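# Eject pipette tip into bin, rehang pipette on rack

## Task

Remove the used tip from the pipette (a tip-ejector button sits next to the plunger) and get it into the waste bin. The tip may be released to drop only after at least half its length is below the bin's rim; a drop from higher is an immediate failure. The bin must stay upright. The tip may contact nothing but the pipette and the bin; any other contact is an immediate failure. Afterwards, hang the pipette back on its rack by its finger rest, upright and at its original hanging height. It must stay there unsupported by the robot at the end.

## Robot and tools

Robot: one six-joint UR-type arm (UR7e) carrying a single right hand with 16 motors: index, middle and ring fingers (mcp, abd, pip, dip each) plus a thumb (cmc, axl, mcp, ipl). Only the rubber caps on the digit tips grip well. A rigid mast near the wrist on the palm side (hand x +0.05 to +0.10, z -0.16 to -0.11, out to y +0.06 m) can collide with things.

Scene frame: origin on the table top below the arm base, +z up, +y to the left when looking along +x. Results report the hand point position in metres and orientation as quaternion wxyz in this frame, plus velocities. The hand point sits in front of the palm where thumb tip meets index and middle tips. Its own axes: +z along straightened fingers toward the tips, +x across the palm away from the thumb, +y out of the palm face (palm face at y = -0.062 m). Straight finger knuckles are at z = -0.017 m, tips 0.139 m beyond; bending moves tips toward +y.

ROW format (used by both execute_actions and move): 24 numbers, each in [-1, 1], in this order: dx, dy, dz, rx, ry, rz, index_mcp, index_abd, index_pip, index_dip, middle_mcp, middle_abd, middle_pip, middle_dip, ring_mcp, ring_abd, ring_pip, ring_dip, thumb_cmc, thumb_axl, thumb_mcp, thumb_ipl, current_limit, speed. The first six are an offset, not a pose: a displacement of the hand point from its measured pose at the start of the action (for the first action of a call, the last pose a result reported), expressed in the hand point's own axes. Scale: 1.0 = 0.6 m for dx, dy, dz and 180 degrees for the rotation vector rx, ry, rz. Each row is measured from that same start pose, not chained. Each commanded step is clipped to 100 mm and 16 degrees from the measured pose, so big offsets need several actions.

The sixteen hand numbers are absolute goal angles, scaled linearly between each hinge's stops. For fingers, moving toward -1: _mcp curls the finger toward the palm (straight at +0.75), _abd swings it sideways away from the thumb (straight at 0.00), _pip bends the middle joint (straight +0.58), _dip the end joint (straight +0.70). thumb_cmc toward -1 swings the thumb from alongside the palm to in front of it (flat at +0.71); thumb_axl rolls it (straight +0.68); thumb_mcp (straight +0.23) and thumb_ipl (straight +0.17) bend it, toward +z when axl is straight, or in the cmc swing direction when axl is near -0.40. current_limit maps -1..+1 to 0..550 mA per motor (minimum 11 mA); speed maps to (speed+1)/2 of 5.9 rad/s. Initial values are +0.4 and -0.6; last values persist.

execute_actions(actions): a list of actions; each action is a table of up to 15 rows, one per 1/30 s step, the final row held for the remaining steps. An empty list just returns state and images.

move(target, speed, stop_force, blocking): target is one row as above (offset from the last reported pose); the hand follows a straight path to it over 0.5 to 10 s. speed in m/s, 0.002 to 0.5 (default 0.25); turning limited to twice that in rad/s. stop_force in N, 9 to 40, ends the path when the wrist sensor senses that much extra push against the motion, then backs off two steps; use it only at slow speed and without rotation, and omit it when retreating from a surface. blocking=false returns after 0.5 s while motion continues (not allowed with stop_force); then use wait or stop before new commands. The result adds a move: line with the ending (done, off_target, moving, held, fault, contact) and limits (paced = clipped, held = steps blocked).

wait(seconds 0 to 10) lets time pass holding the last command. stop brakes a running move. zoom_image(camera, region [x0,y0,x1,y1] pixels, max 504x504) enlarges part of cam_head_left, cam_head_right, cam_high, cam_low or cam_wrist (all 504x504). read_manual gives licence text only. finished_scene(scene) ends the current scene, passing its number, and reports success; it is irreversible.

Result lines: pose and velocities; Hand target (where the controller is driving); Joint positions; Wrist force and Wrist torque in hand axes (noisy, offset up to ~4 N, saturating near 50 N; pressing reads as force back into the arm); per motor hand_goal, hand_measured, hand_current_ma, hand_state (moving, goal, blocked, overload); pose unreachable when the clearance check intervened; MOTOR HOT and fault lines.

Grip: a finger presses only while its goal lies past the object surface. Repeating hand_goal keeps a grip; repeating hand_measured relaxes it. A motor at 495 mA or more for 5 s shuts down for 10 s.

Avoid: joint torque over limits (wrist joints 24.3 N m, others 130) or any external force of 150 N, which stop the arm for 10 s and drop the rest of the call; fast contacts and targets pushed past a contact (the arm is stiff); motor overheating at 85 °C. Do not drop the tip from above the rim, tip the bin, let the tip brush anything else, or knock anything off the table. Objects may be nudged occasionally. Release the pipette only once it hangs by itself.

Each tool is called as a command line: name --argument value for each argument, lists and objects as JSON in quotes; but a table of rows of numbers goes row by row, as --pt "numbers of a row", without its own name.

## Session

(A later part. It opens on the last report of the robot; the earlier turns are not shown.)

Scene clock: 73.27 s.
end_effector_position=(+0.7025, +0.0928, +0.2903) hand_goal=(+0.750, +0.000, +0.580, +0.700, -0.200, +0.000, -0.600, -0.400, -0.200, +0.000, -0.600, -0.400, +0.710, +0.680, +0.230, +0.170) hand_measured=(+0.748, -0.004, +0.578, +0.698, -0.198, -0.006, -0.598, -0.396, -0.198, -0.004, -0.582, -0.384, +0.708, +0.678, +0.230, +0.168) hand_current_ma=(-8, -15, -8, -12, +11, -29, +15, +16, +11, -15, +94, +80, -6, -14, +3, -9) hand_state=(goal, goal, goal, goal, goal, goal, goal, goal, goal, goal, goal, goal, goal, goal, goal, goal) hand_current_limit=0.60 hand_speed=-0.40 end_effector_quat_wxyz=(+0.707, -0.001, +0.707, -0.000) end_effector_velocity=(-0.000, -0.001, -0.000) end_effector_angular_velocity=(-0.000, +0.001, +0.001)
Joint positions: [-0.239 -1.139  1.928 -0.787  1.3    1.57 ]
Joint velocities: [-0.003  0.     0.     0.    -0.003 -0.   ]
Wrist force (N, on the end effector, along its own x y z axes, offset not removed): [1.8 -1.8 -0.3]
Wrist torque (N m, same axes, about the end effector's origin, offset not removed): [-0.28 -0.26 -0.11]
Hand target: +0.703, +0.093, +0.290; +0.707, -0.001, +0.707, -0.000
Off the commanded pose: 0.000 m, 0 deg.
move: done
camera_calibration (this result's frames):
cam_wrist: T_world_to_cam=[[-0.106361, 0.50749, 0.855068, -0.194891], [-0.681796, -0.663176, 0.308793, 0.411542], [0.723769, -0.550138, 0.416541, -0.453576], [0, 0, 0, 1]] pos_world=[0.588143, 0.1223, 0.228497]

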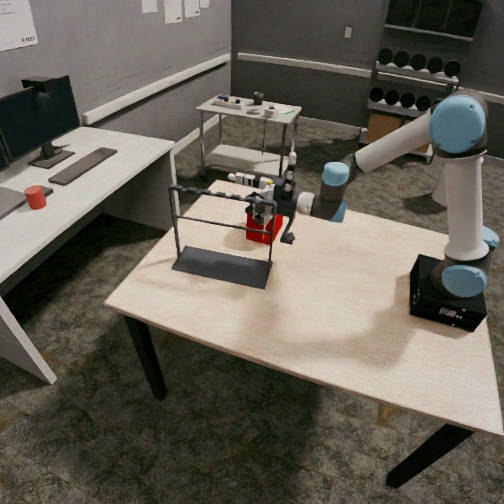

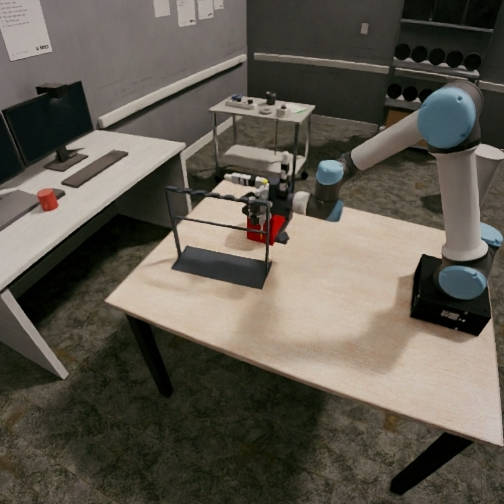

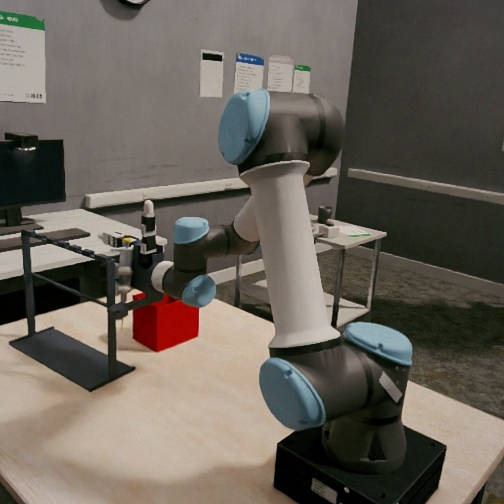

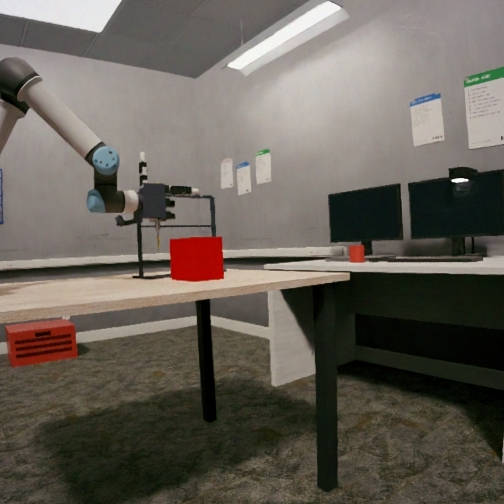

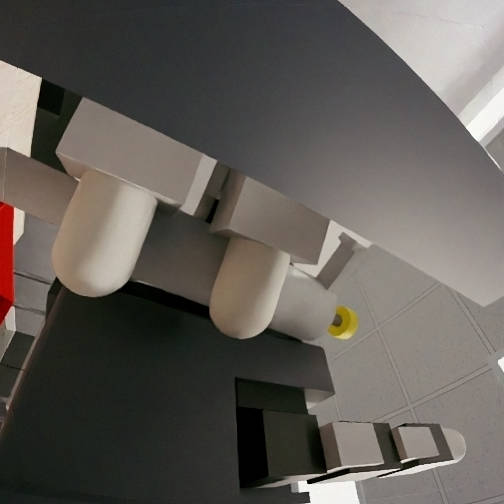

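move --target '[-0.1,-0.05,0,0,0,0,0.75,0,0.58,0.7,-0.2,0,-0.6,-0.4,-0.2,0,-0.6,-0.4,0.71,0.68,0.23,0.17,0.6,-0.4]' --speed 0.1

move --target '[0,-0.19,0.055,0,0,0,0.75,0,0.58,0.7,-0.2,0,-0.6,-0.4,-0.2,0,-0.6,-0.4,0.71,0.68,0.23,0.17,0.6,-0.4]' --speed 0.1

zoom_image --camera "cam_head_left" --region '[200, 130, 340, 270]'

zoom_image --camera "cam_high" --region '[80, 190, 240, 350]'

Scene clock: 76.37 s.
end_effector_position=(+0.7025, +0.0630, +0.3503) hand_goal=(+0.750, +0.000, +0.580, +0.700, -0.200, +0.000, -0.600, -0.400, -0.200, +0.000, -0.600, -0.400, +0.710, +0.680, +0.230, +0.170) hand_measured=(+0.748, -0.004, +0.578, +0.698, -0.198, -0.006, -0.598, -0.396, -0.198, -0.004, -0.582, -0.384, +0.708, +0.678, +0.230, +0.168) hand_current_ma=(-8, -15, -8, -12, +11, -29, +15, +16, +11, -15, +94, +80, -6, -14, +3, -9) hand_state=(goal, goal, goal, goal, goal, goal, goal, goal, goal, goal, goal, goal, goal, goal, goal, goal) hand_current_limit=0.60 hand_speed=-0.40 end_effector_quat_wxyz=(+0.707, -0.001, +0.707, -0.000) end_effector_velocity=(-0.000, -0.001, +0.002) end_effector_angular_velocity=(-0.002, -0.001, +0.000)
Joint positions: [-0.302 -1.235  1.874 -0.636  1.238  1.57 ]
Joint velocities: [-0.001 -0.003 -0.002  0.004 -0.002 -0.002]
Wrist force (N, on the end effector, along its own x y z axes, offset not removed): [5.4 2.7 3.6]
Wrist torque (N m, same axes, about the end effector's origin, offset not removed): [-0.26 -0.93 0.34]
Hand target: +0.703, +0.063, +0.350; +0.707, -0.001, +0.707, -0.000
Off the commanded pose: 0.000 m, 0 deg.
move: done
camera_calibration (this result's frames):
cam_wrist: T_world_to_cam=[[-0.106382, 0.507337, 0.855156, -0.231112], [-0.681814, -0.663223, 0.308651, 0.373318], [0.723749, -0.550222, 0.416465, -0.494934], [0, 0, 0, 1]] pos_world=[0.588155, 0.0925214, 0.288534]

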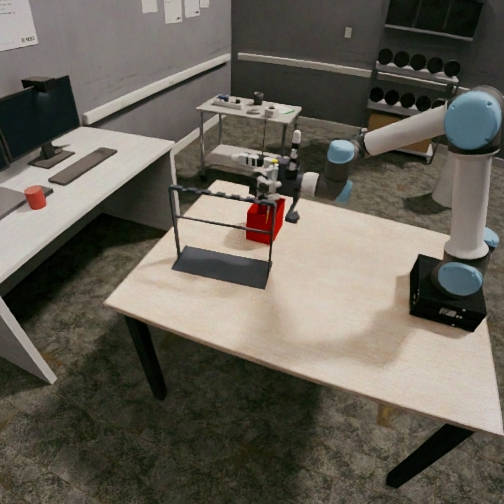

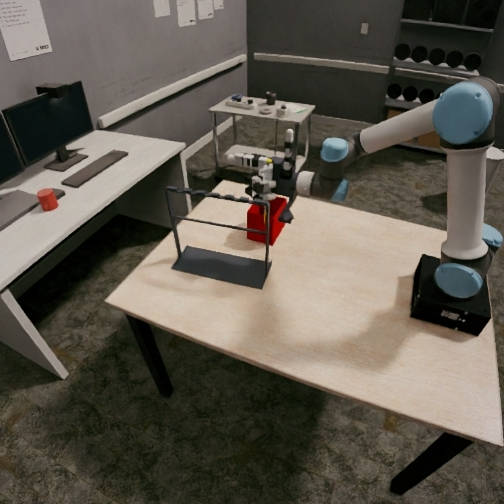

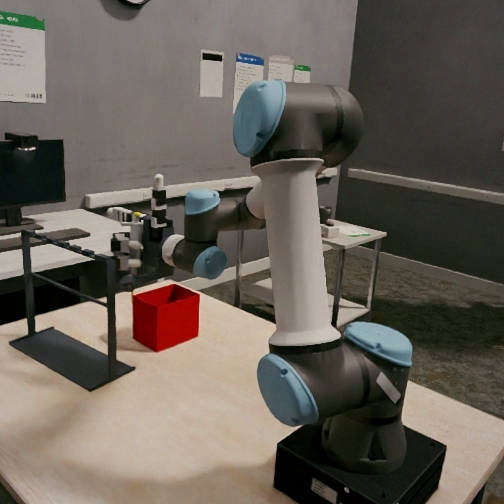

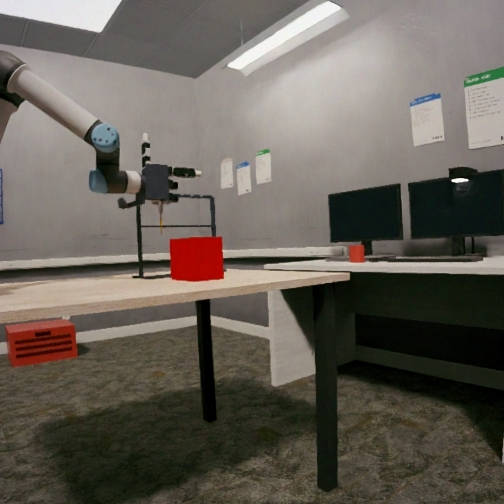

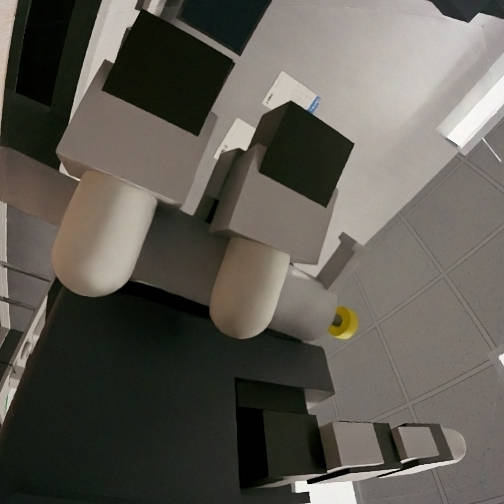

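Scene clock: 77.97 s.
end_effector_position=(+0.7355, -0.0509, +0.3506) hand_goal=(+0.750, +0.000, +0.580, +0.700, -0.200, +0.000, -0.600, -0.400, -0.200, +0.000, -0.600, -0.400, +0.710, +0.680, +0.230, +0.170) hand_measured=(+0.748, -0.004, +0.578, +0.698, -0.198, -0.006, -0.598, -0.396, -0.198, -0.004, -0.582, -0.384, +0.708, +0.678, +0.230, +0.168) hand_current_ma=(-8, -15, -8, -12, +11, -29, +15, +16, +11, -15, +94, +80, -6, -14, +3, -9) hand_state=(goal, goal, goal, goal, goal, goal, goal, goal, goal, goal, goal, goal, goal, goal, goal, goal) hand_current_limit=0.60 hand_speed=-0.40 end_effector_quat_wxyz=(+0.707, -0.001, +0.707, -0.000) end_effector_velocity=(+0.001, -0.001, -0.001) end_effector_angular_velocity=(+0.000, +0.001, +0.001)
Joint positions: [-0.49  -1.132  1.719 -0.584  1.05   1.569]
Joint velocities: [-0.001  0.003 -0.003  0.001 -0.002 -0.   ]
Wrist force (N, on the end effector, along its own x y z axes, offset not removed): [3.0 2.0 -1.1]
Wrist torque (N m, same axes, about the end effector's origin, offset not removed): [0.35 -0.49 0.00]
Hand target: +0.736, -0.051, +0.351; +0.707, -0.001, +0.707, -0.000
Off the commanded pose: 0.000 m, 0 deg.
move: done
camera_calibration (this result's frames):
cam_wrist: T_world_to_cam=[[-0.106435, 0.507205, 0.855228, -0.170067], [-0.681848, -0.663259, 0.308497, 0.320222], [0.723709, -0.550301, 0.41643, -0.581558], [0, 0, 0, 1]] pos_world=[0.62112, -0.0213825, 0.288837]

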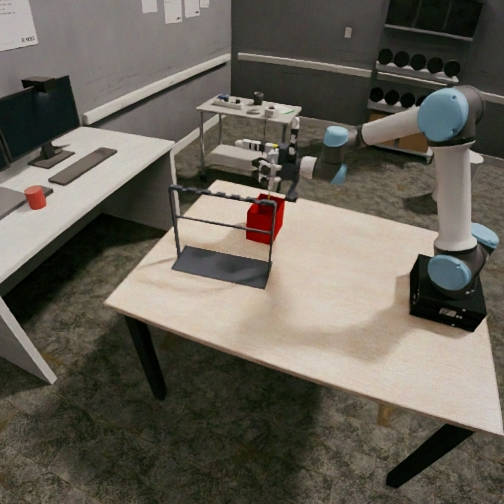

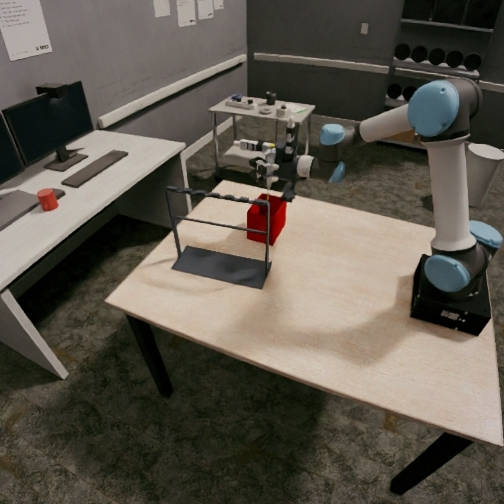

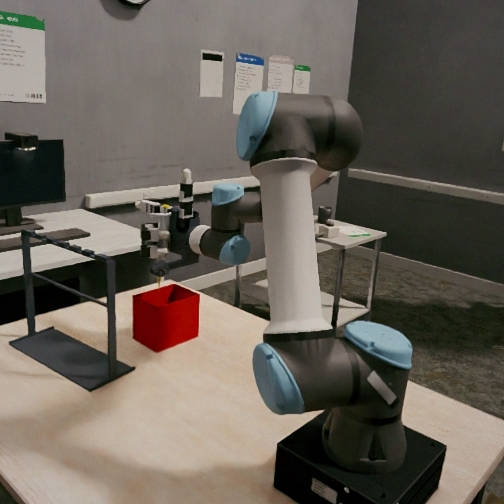

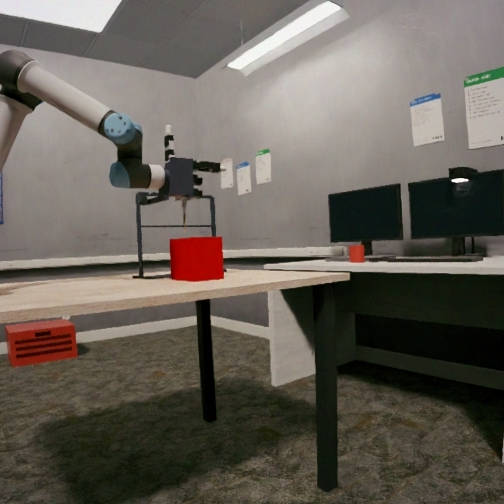

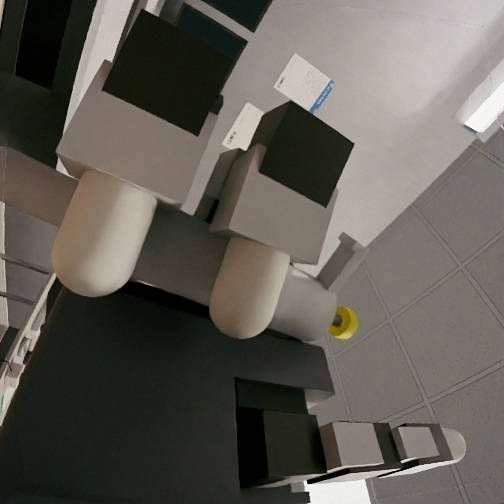

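Region (200, 130, 340, 270) of cam_head_left's 504x504 image, scaled by 3.600, with more detail than that image has.

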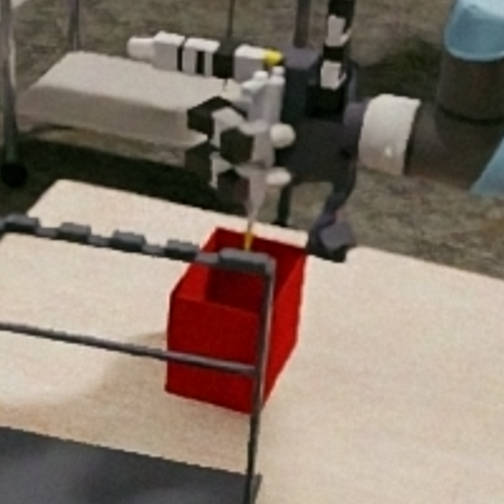

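Region (80, 190, 240, 350) of cam_high's 504x504 image, scaled by 3.150, with more detail than that image has.

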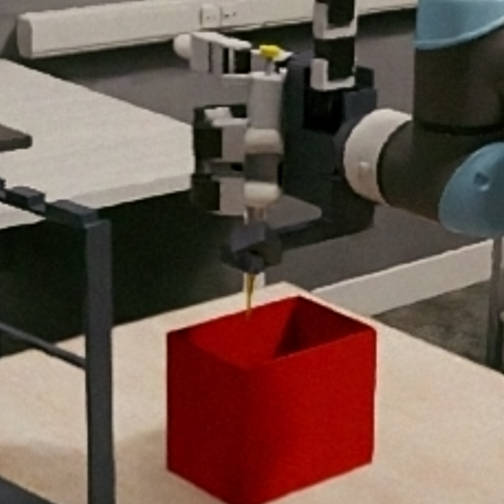

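move --target '[0.13,0,0.035,0,0,0,0.75,0,0.58,0.7,-0.2,0,-0.6,-0.4,-0.2,0,-0.6,-0.4,0.71,0.68,0.23,0.17,0.6,-0.4]' --speed 0.08

zoom_image --camera "cam_head_left" --region '[200, 130, 340, 270]'

zoom_image --camera "cam_high" --region '[80, 190, 240, 350]'

Scene clock: 80.80 s.
end_effector_position=(+0.7564, -0.0511, +0.2726) hand_goal=(+0.750, +0.000, +0.580, +0.700, -0.200, +0.000, -0.600, -0.400, -0.200, +0.000, -0.600, -0.400, +0.710, +0.680, +0.230, +0.170) hand_measured=(+0.748, -0.004, +0.578, +0.698, -0.198, -0.006, -0.598, -0.396, -0.198, -0.004, -0.582, -0.384, +0.708, +0.678, +0.230, +0.168) hand_current_ma=(-8, -15, -8, -12, +11, -29, +15, +16, +11, -15, +94, +80, -6, -14, +3, -9) hand_state=(goal, goal, goal, goal, goal, goal, goal, goal, goal, goal, goal, goal, goal, goal, goal, goal) hand_current_limit=0.60 hand_speed=-0.40 end_effector_quat_wxyz=(+0.707, -0.001, +0.707, -0.000) end_effector_velocity=(+0.000, -0.000, -0.001) end_effector_angular_velocity=(+0.001, -0.001, -0.000)
Joint positions: [-0.47  -0.979  1.714 -0.733  1.07   1.569]
Joint velocities: [ 0.     0.002 -0.001 -0.003  0.     0.002]
Wrist force (N, on the end effector, along its own x y z axes, offset not removed): [3.1 -1.7 -2.1]
Wrist torque (N m, same axes, about the end effector's origin, offset not removed): [-0.16 -0.66 0.06]
Hand target: +0.756, -0.051, +0.273; +0.707, -0.001, +0.707, -0.000
Off the commanded pose: 0.000 m, 0 deg.
move: done
camera_calibration (this result's frames):
cam_wrist: T_world_to_cam=[[-0.106428, 0.507294, 0.855176, -0.101046], [-0.681845, -0.663227, 0.308572, 0.358414], [0.723713, -0.550257, 0.416482, -0.564369], [0, 0, 0, 1]] pos_world=[0.642069, -0.0215781, 0.210865]

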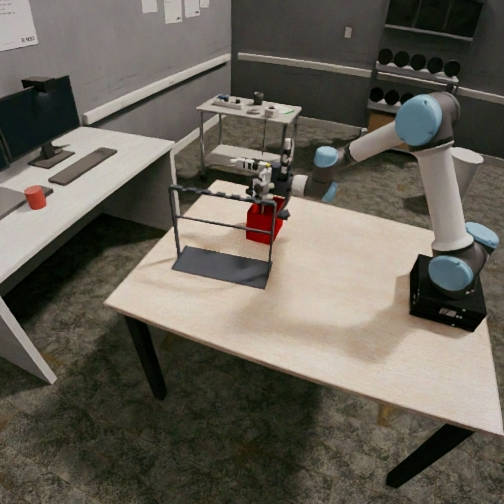

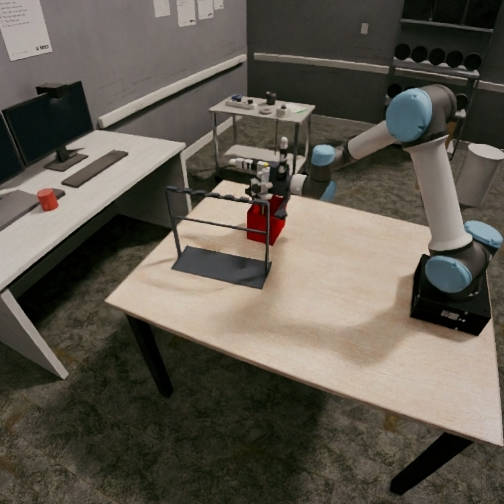

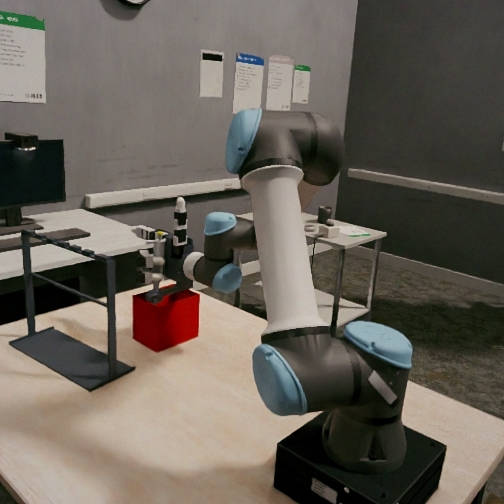

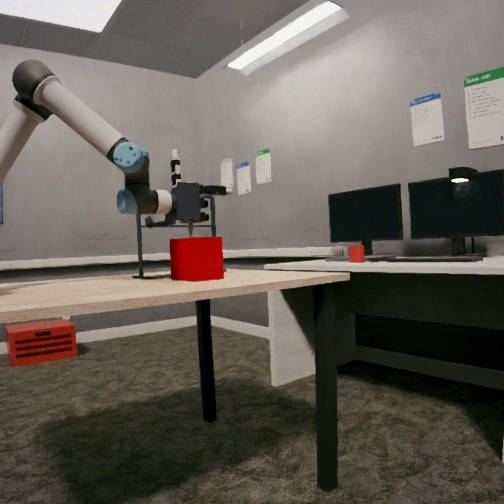

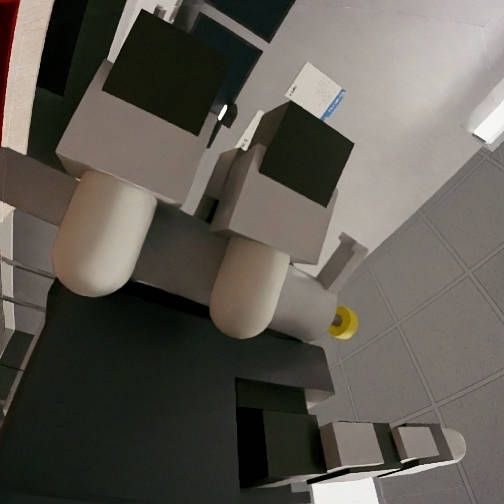

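Region (200, 130, 340, 270) of cam_head_left's 504x504 image, scaled by 3.600, with more detail than that image has.

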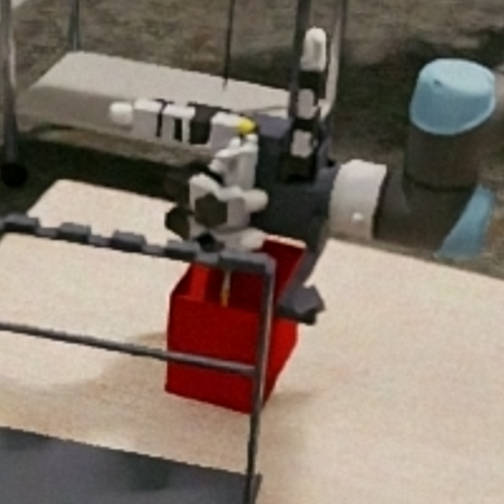

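Region (80, 190, 240, 350) of cam_high's 504x504 image, scaled by 3.150, with more detail than that image has.

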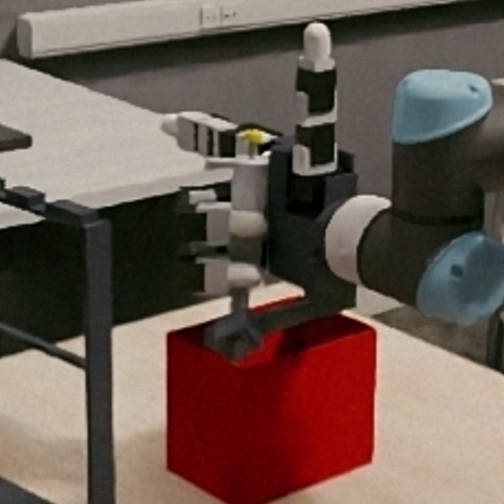

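execute_actions --actions '[[[0,0,0,0,0,0,0.75,0,0.58,0.7,-0.2,0,-0.6,-0.4,-0.2,0,-0.6,-0.4,0.35,0.68,-0.27,-0.4,0.6,-0.4]],[],[]]'

zoom_image --camera "cam_head_left" --region '[230, 130, 310, 210]'

zoom_image --camera "cam_high" --region '[120, 190, 220, 290]'

Scene clock: 84.57 s.
end_effector_position=(+0.7565, -0.0511, +0.2726) hand_goal=(+0.750, +0.000, +0.580, +0.700, -0.200, +0.000, -0.600, -0.400, -0.200, +0.000, -0.600, -0.400, +0.350, +0.680, -0.270, -0.400) hand_measured=(+0.748, -0.004, +0.578, +0.698, -0.198, -0.006, -0.598, -0.396, -0.198, -0.004, -0.582, -0.384, +0.348, +0.678, -0.252, -0.292) hand_current_ma=(-8, -15, -8, -12, +11, -29, +15, +16, +11, -15, +94, +80, -10, -14, -16, +61) hand_state=(goal, goal, goal, goal, goal, goal, goal, goal, goal, goal, goal, goal, goal, goal, moving, moving) hand_current_limit=0.60 hand_speed=-0.40 end_effector_quat_wxyz=(+0.707, -0.001, +0.707, -0.000) end_effector_velocity=(-0.000, +0.000, -0.001) end_effector_angular_velocity=(+0.000, +0.001, +0.000)
Joint positions: [-0.47  -0.979  1.714 -0.733  1.07   1.569]
Joint velocities: [ 0.     0.001  0.    -0.    -0.    -0.   ]
Wrist force (N, on the end effector, along its own x y z axes, offset not removed): [5.7 1.1 1.9]
Wrist torque (N m, same axes, about the end effector's origin, offset not removed): [0.13 -0.94 0.44]
Hand target: +0.756, -0.051, +0.273; +0.707, -0.001, +0.707, -0.000
Off the commanded pose: 0.000 m, 0 deg.
camera_calibration (this result's frames):
cam_wrist: T_world_to_cam=[[-0.10647, 0.507239, 0.855203, -0.101036], [-0.681861, -0.663247, 0.308496, 0.35846], [0.723692, -0.550284, 0.416482, -0.564377], [0, 0, 0, 1]] pos_world=[0.642097, -0.0215705, 0.210876]

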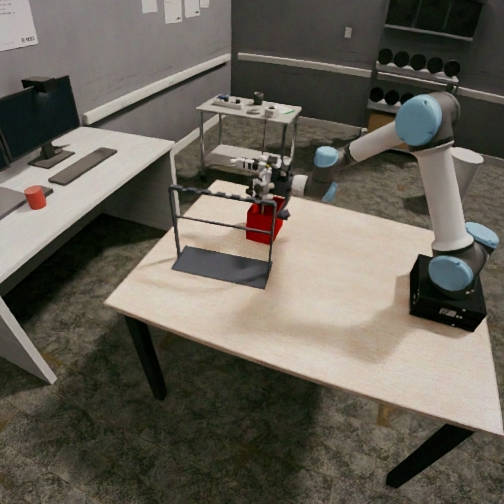

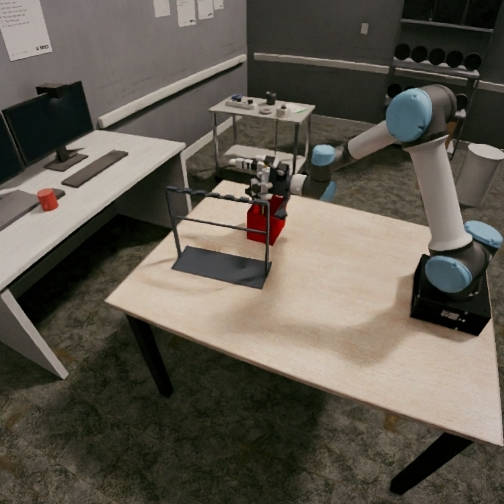

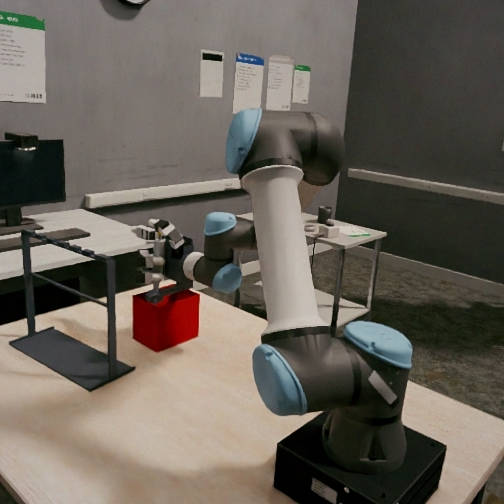

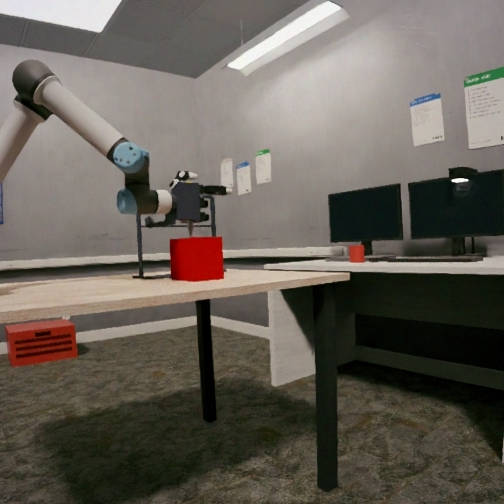

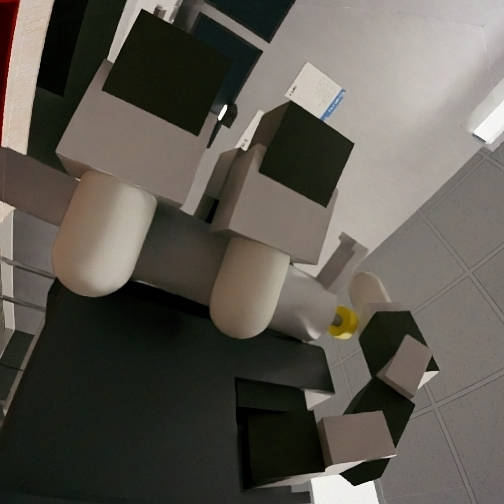

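Region (230, 130, 310, 210) of cam_head_left's 504x504 image, scaled by 6.300, with more detail than that image has.

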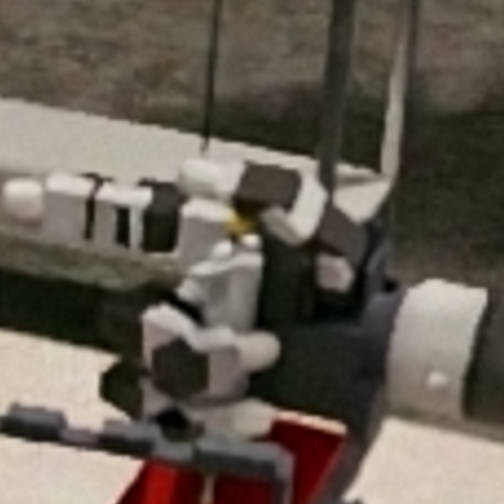

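Region (120, 190, 220, 290) of cam_high's 504x504 image, scaled by 5.040, with more detail than that image has.

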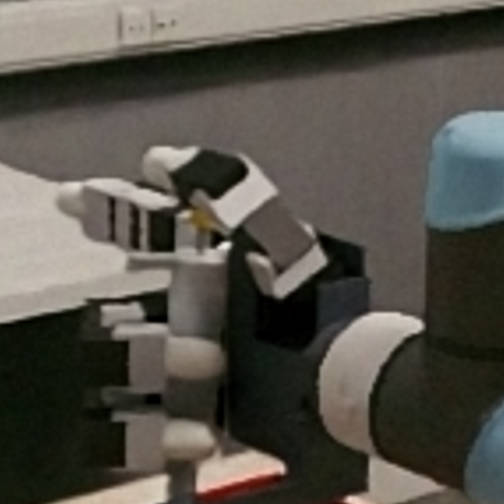

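execute_actions --actions '[[[0,0,0,0,0,0,0.75,0,0.58,0.7,-0.2,0,-0.6,-0.4,-0.2,0,-0.6,-0.4,0.35,0.68,0.2,-1,0.6,-0.4]],[[0,0,0,0,0,0,0.75,0,0.58,0.7,-0.2,0,-0.6,-0.4,-0.2,0,-0.6,-0.4,0.35,0.68,0.2,-1,0.6,-0.4]],[[0,0,0,0,0,0,0.75,0,0.58,0.7,-0.2,0,-0.6,-0.4,-0.2,0,-0.6,-0.4,0.35,0.68,0.2,-1,0.6,-0.4]]]'

zoom_image --camera "cam_head_left" --region '[230, 130, 310, 210]'

zoom_image --camera "cam_high" --region '[120, 190, 220, 290]'

Scene clock: 89.40 s.
end_effector_position=(+0.7564, -0.0511, +0.2726) hand_goal=(+0.750, +0.000, +0.580, +0.700, -0.200, +0.000, -0.600, -0.400, -0.200, +0.000, -0.600, -0.400, +0.350, +0.680, +0.200, -1.000) hand_measured=(+0.748, -0.004, +0.578, +0.698, -0.198, -0.006, -0.598, -0.396, -0.198, -0.004, -0.582, -0.384, +0.348, +0.678, +0.194, -1.000) hand_current_ma=(-8, -15, -8, -12, +11, -29, +15, +16, +11, -15, +94, +80, -10, -14, -35, +5) hand_state=(goal, goal, goal, goal, goal, goal, goal, goal, goal, goal, goal, goal, goal, goal, goal, goal) hand_current_limit=0.60 hand_speed=-0.40 end_effector_quat_wxyz=(+0.707, -0.001, +0.707, -0.000) end_effector_velocity=(+0.000, +0.000, -0.000) end_effector_angular_velocity=(+0.000, +0.000, +0.000)
Joint positions: [-0.47  -0.979  1.714 -0.733  1.07   1.569]
Joint velocities: [ 0.  0.  0. -0. -0.  0.]
Wrist force (N, on the end effector, along its own x y z axes, offset not removed): [3.2 1.7 -0.7]
Wrist torque (N m, same axes, about the end effector's origin, offset not removed): [0.27 -0.59 0.08]
Hand target: +0.756, -0.051, +0.273; +0.707, -0.001, +0.707, -0.000
Off the commanded pose: 0.000 m, 0 deg.
camera_calibration (this result's frames):
cam_wrist: T_world_to_cam=[[-0.106428, 0.507294, 0.855176, -0.101046], [-0.681845, -0.663227, 0.308572, 0.358414], [0.723713, -0.550257, 0.416482, -0.564369], [0, 0, 0, 1]] pos_world=[0.642069, -0.0215781, 0.210865]

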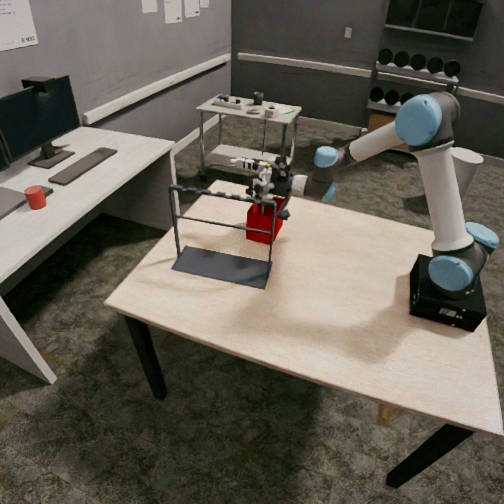

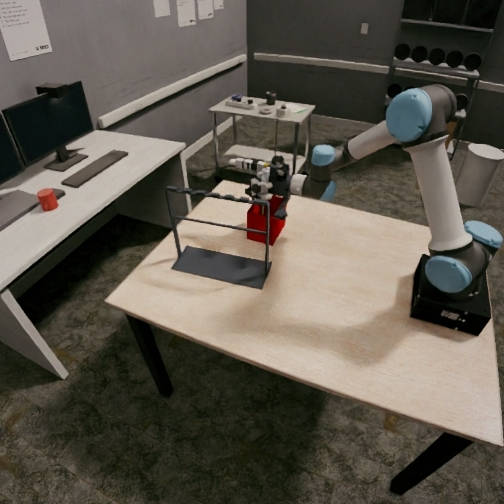

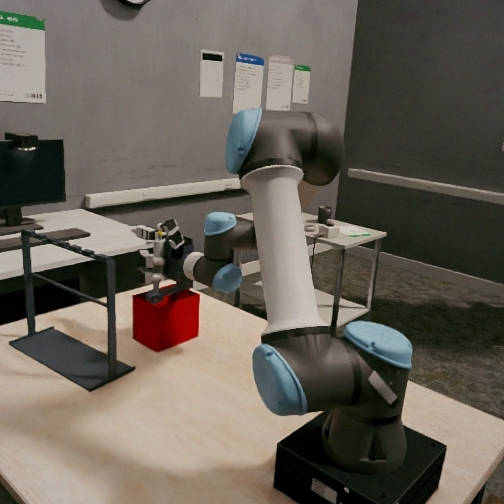

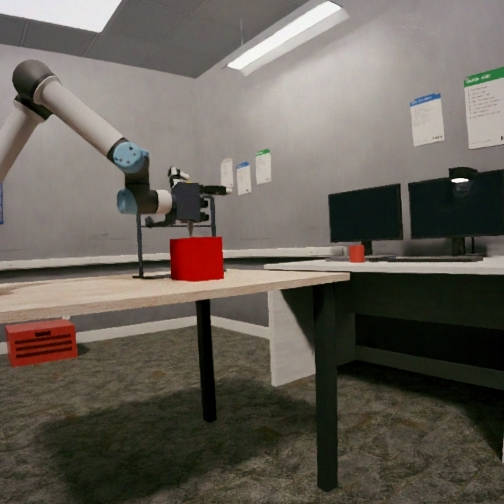

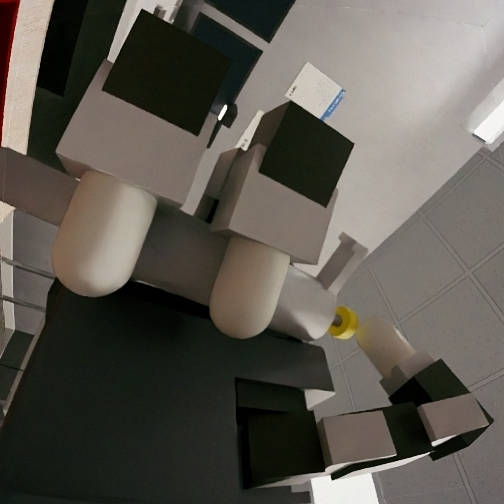

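Region (230, 130, 310, 210) of cam_head_left's 504x504 image, scaled by 6.300, with more detail than that image has.

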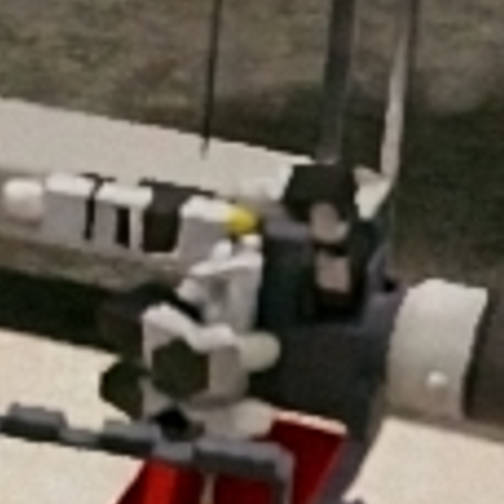

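Region (120, 190, 220, 290) of cam_high's 504x504 image, scaled by 5.040, with more detail than that image has.

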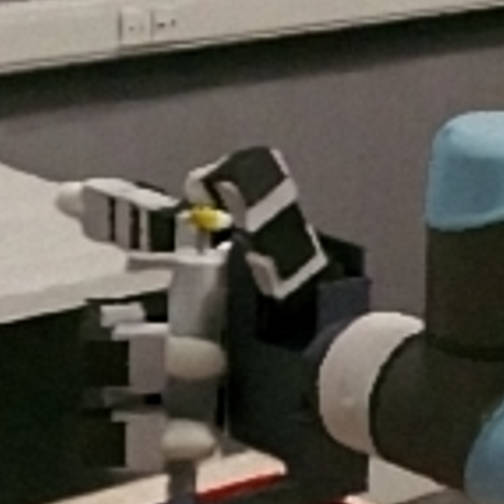

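execute_actions --actions '[[[0,0,0,0,0,0,0.75,0,0.58,0.7,-0.2,0,-0.6,-0.4,-0.2,0,-0.6,-0.4,0.35,0.68,-0.3,-1,1,-0.4]],[[0,0,0,0,0,0,0.75,0,0.58,0.7,-0.2,0,-0.6,-0.4,-0.2,0,-0.6,-0.4,0.35,0.68,-0.3,-1,1,-0.4]],[[0,0,0,0,0,0,0.75,0,0.58,0.7,-0.2,0,-0.6,-0.4,-0.2,0,-0.6,-0.4,0.35,0.68,-0.3,-1,1,-0.4]]]'

zoom_image --camera "cam_head_left" --region '[220, 130, 320, 230]'

zoom_image --camera "cam_high" --region '[120, 190, 220, 290]'

Scene clock: 92.70 s.
end_effector_position=(+0.7564, -0.0511, +0.2726) hand_goal=(+0.750, +0.000, +0.580, +0.700, -0.200, +0.000, -0.600, -0.400, -0.200, +0.000, -0.600, -0.400, +0.350, +0.680, -0.300, -1.000) hand_measured=(+0.748, -0.004, +0.578, +0.698, -0.198, -0.008, -0.598, -0.396, -0.198, -0.004, -0.590, -0.392, +0.346, +0.678, -0.192, -0.986) hand_current_ma=(-6, -16, -7, -12, +13, -35, +9, +15, +11, -15, +54, +42, -25, -20, +550, +101) hand_state=(goal, goal, goal, goal, goal, goal, goal, goal, goal, goal, goal, goal, goal, goal, blocked, goal) hand_current_limit=1.00 hand_speed=-0.40 end_effector_quat_wxyz=(+0.707, -0.001, +0.707, -0.000) end_effector_velocity=(-0.000, -0.000, -0.000) end_effector_angular_velocity=(-0.000, +0.000, -0.001)
Joint positions: [-0.47  -0.979  1.714 -0.733  1.07   1.569]
Joint velocities: [-0.001 -0.     0.    -0.     0.    -0.   ]
Wrist force (N, on the end effector, along its own x y z axes, offset not removed): [6.4 4.9 2.6]
Wrist torque (N m, same axes, about the end effector's origin, offset not removed): [0.63 -1.11 0.47]
Hand target: +0.756, -0.051, +0.273; +0.707, -0.001, +0.707, -0.000
Off the commanded pose: 0.000 m, 0 deg.
camera_calibration (this result's frames):
cam_wrist: T_world_to_cam=[[-0.106422, 0.50729, 0.855179, -0.101051], [-0.681843, -0.663229, 0.308574, 0.358411], [0.723716, -0.550258, 0.416474, -0.564368], [0, 0, 0, 1]] pos_world=[0.642068, -0.0215775, 0.210865]

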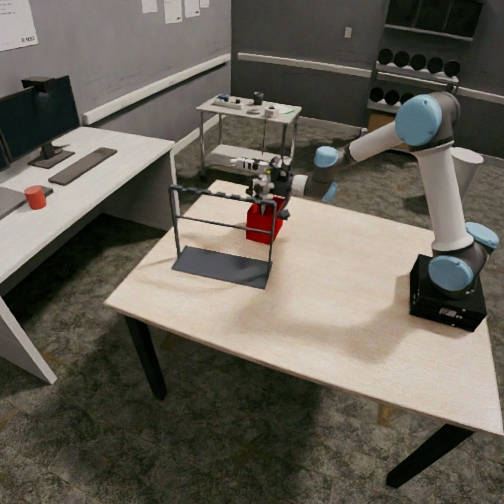

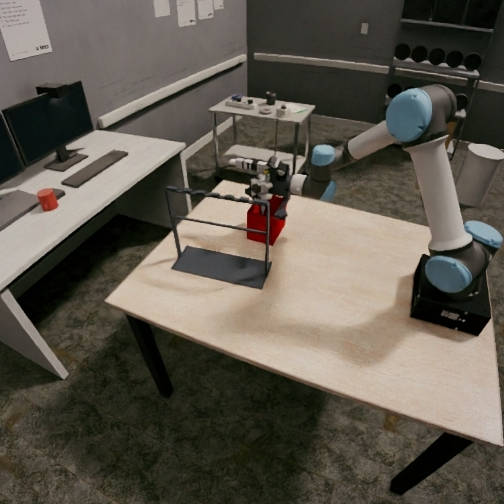

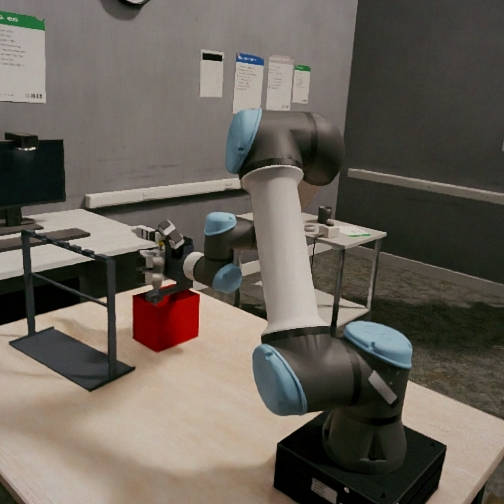

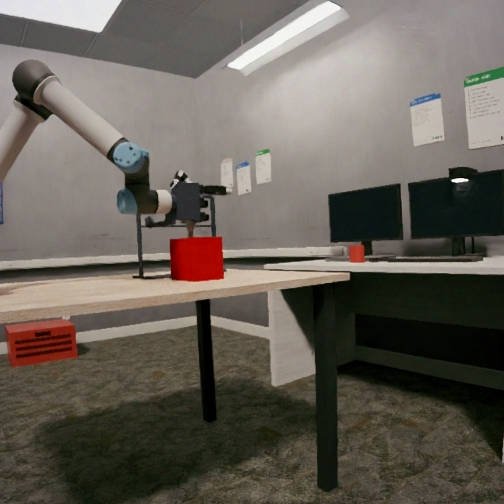

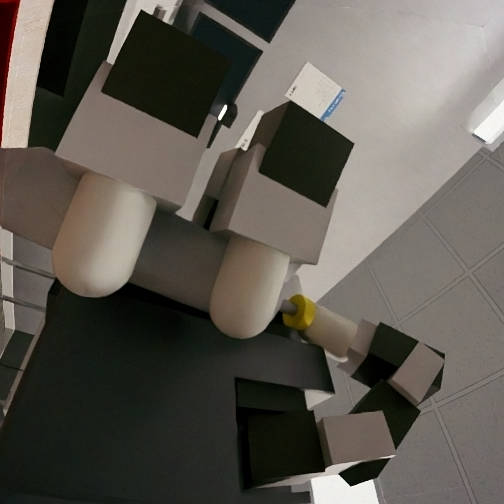

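Region (220, 130, 320, 230) of cam_head_left's 504x504 image, scaled by 5.040, with more detail than that image has.

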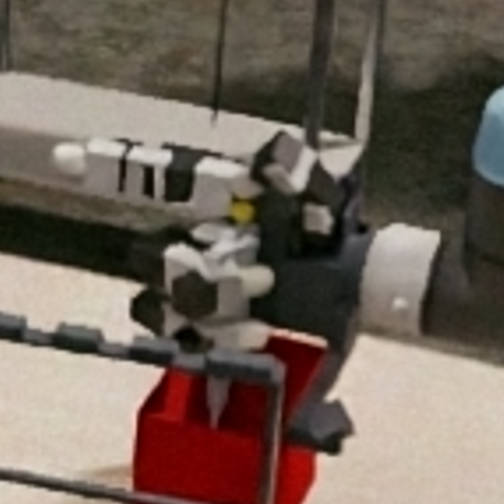

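Region (120, 190, 220, 290) of cam_high's 504x504 image, scaled by 5.040, with more detail than that image has.

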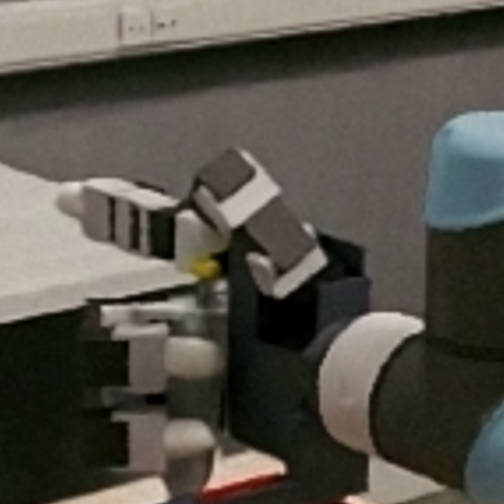

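execute_actions --actions '[[[0,0,0,0,0,0,0.75,0,0.58,0.7,-0.2,0,-0.6,-0.4,-0.2,0,-0.6,-0.4,0.35,0.68,0.2,-1,0.6,-0.4]],[[0,0,0,0,0,0,0.75,0,0.58,0.7,-0.2,0,-0.6,-0.4,-0.2,0,-0.6,-0.4,0.35,0.68,0.2,-1,0.6,-0.4]]]'

zoom_image --camera "cam_head_right" --region '[230, 140, 300, 210]'

zoom_image --camera "cam_high" --region '[130, 210, 200, 280]'

Scene clock: 95.40 s.
end_effector_position=(+0.7564, -0.0511, +0.2726) hand_goal=(+0.750, +0.000, +0.580, +0.700, -0.200, +0.000, -0.600, -0.400, -0.200, +0.000, -0.600, -0.400, +0.350, +0.680, +0.200, -1.000) hand_measured=(+0.748, -0.004, +0.578, +0.698, -0.198, -0.008, -0.598, -0.396, -0.198, -0.004, -0.590, -0.392, +0.346, +0.676, +0.194, -1.000) hand_current_ma=(-6, -16, -7, -12, +13, -35, +9, +15, +11, -15, +54, +42, -25, -24, -35, +5) hand_state=(goal, goal, goal, goal, goal, goal, goal, goal, goal, goal, goal, goal, goal, goal, goal, goal) hand_current_limit=0.60 hand_speed=-0.40 end_effector_quat_wxyz=(+0.707, -0.001, +0.707, -0.000) end_effector_velocity=(+0.000, +0.000, -0.000) end_effector_angular_velocity=(+0.000, +0.000, +0.001)
Joint positions: [-0.47  -0.979  1.714 -0.733  1.07   1.569]
Joint velocities: [ 0.001  0.001  0.    -0.001 -0.     0.   ]
Wrist force (N, on the end effector, along its own x y z axes, offset not removed): [1.2 -1.5 1.6]
Wrist torque (N m, same axes, about the end effector's origin, offset not removed): [-0.56 -0.36 -0.11]
Hand target: +0.756, -0.051, +0.273; +0.707, -0.001, +0.707, -0.000
Off the commanded pose: 0.000 m, 0 deg.
camera_calibration (this result's frames):
cam_wrist: T_world_to_cam=[[-0.106422, 0.50729, 0.855179, -0.101051], [-0.681843, -0.663229, 0.308574, 0.358411], [0.723716, -0.550258, 0.416475, -0.564368], [0, 0, 0, 1]] pos_world=[0.642068, -0.0215775, 0.210865]

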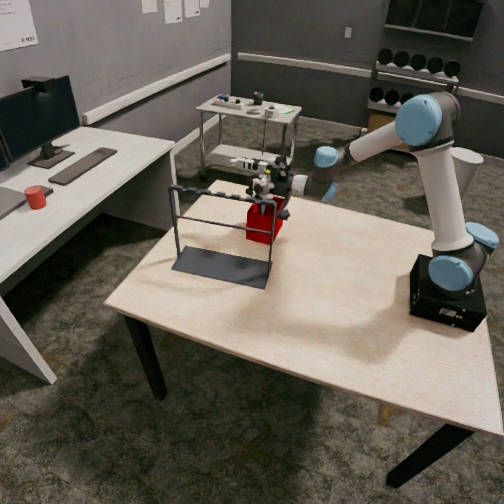

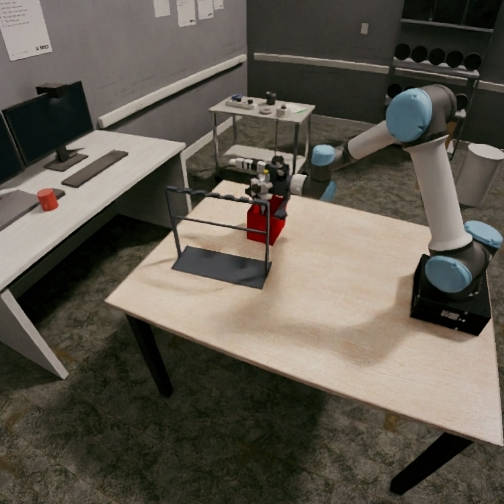

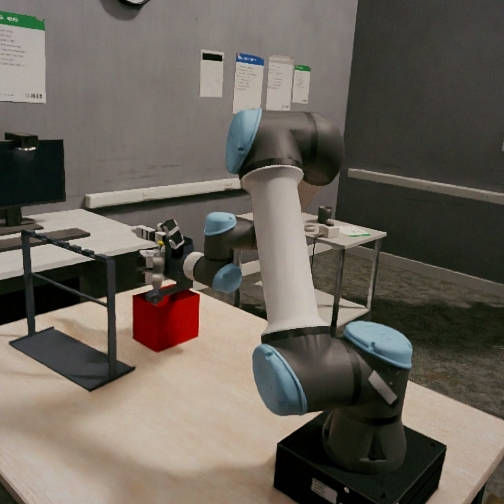

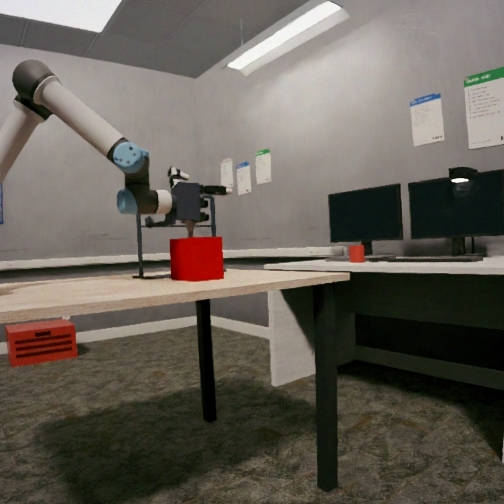

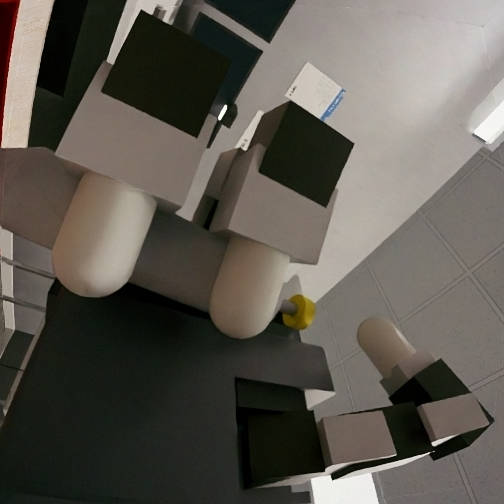

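Region (230, 140, 300, 210) of cam_head_right's 504x504 image, scaled by 7.200, with more detail than that image has.

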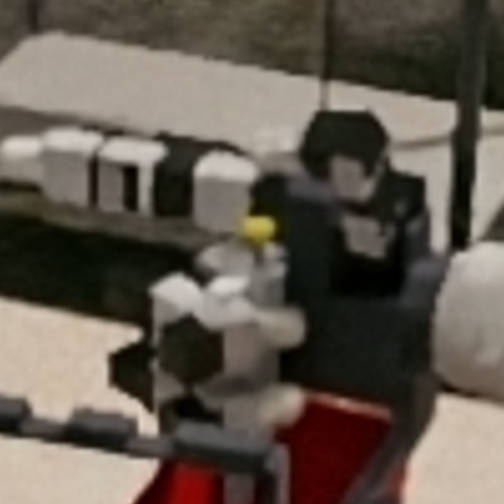

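Region (130, 210, 200, 280) of cam_high's 504x504 image, scaled by 7.200, with more detail than that image has.

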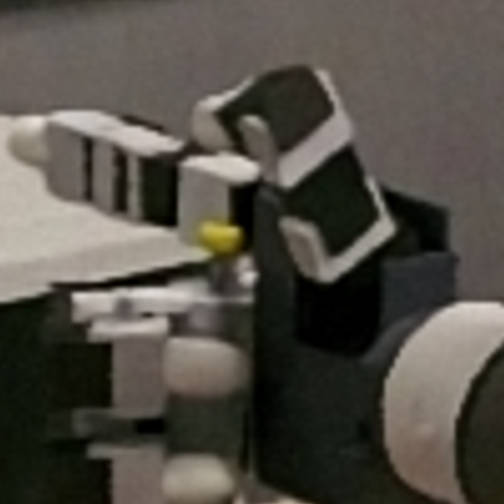

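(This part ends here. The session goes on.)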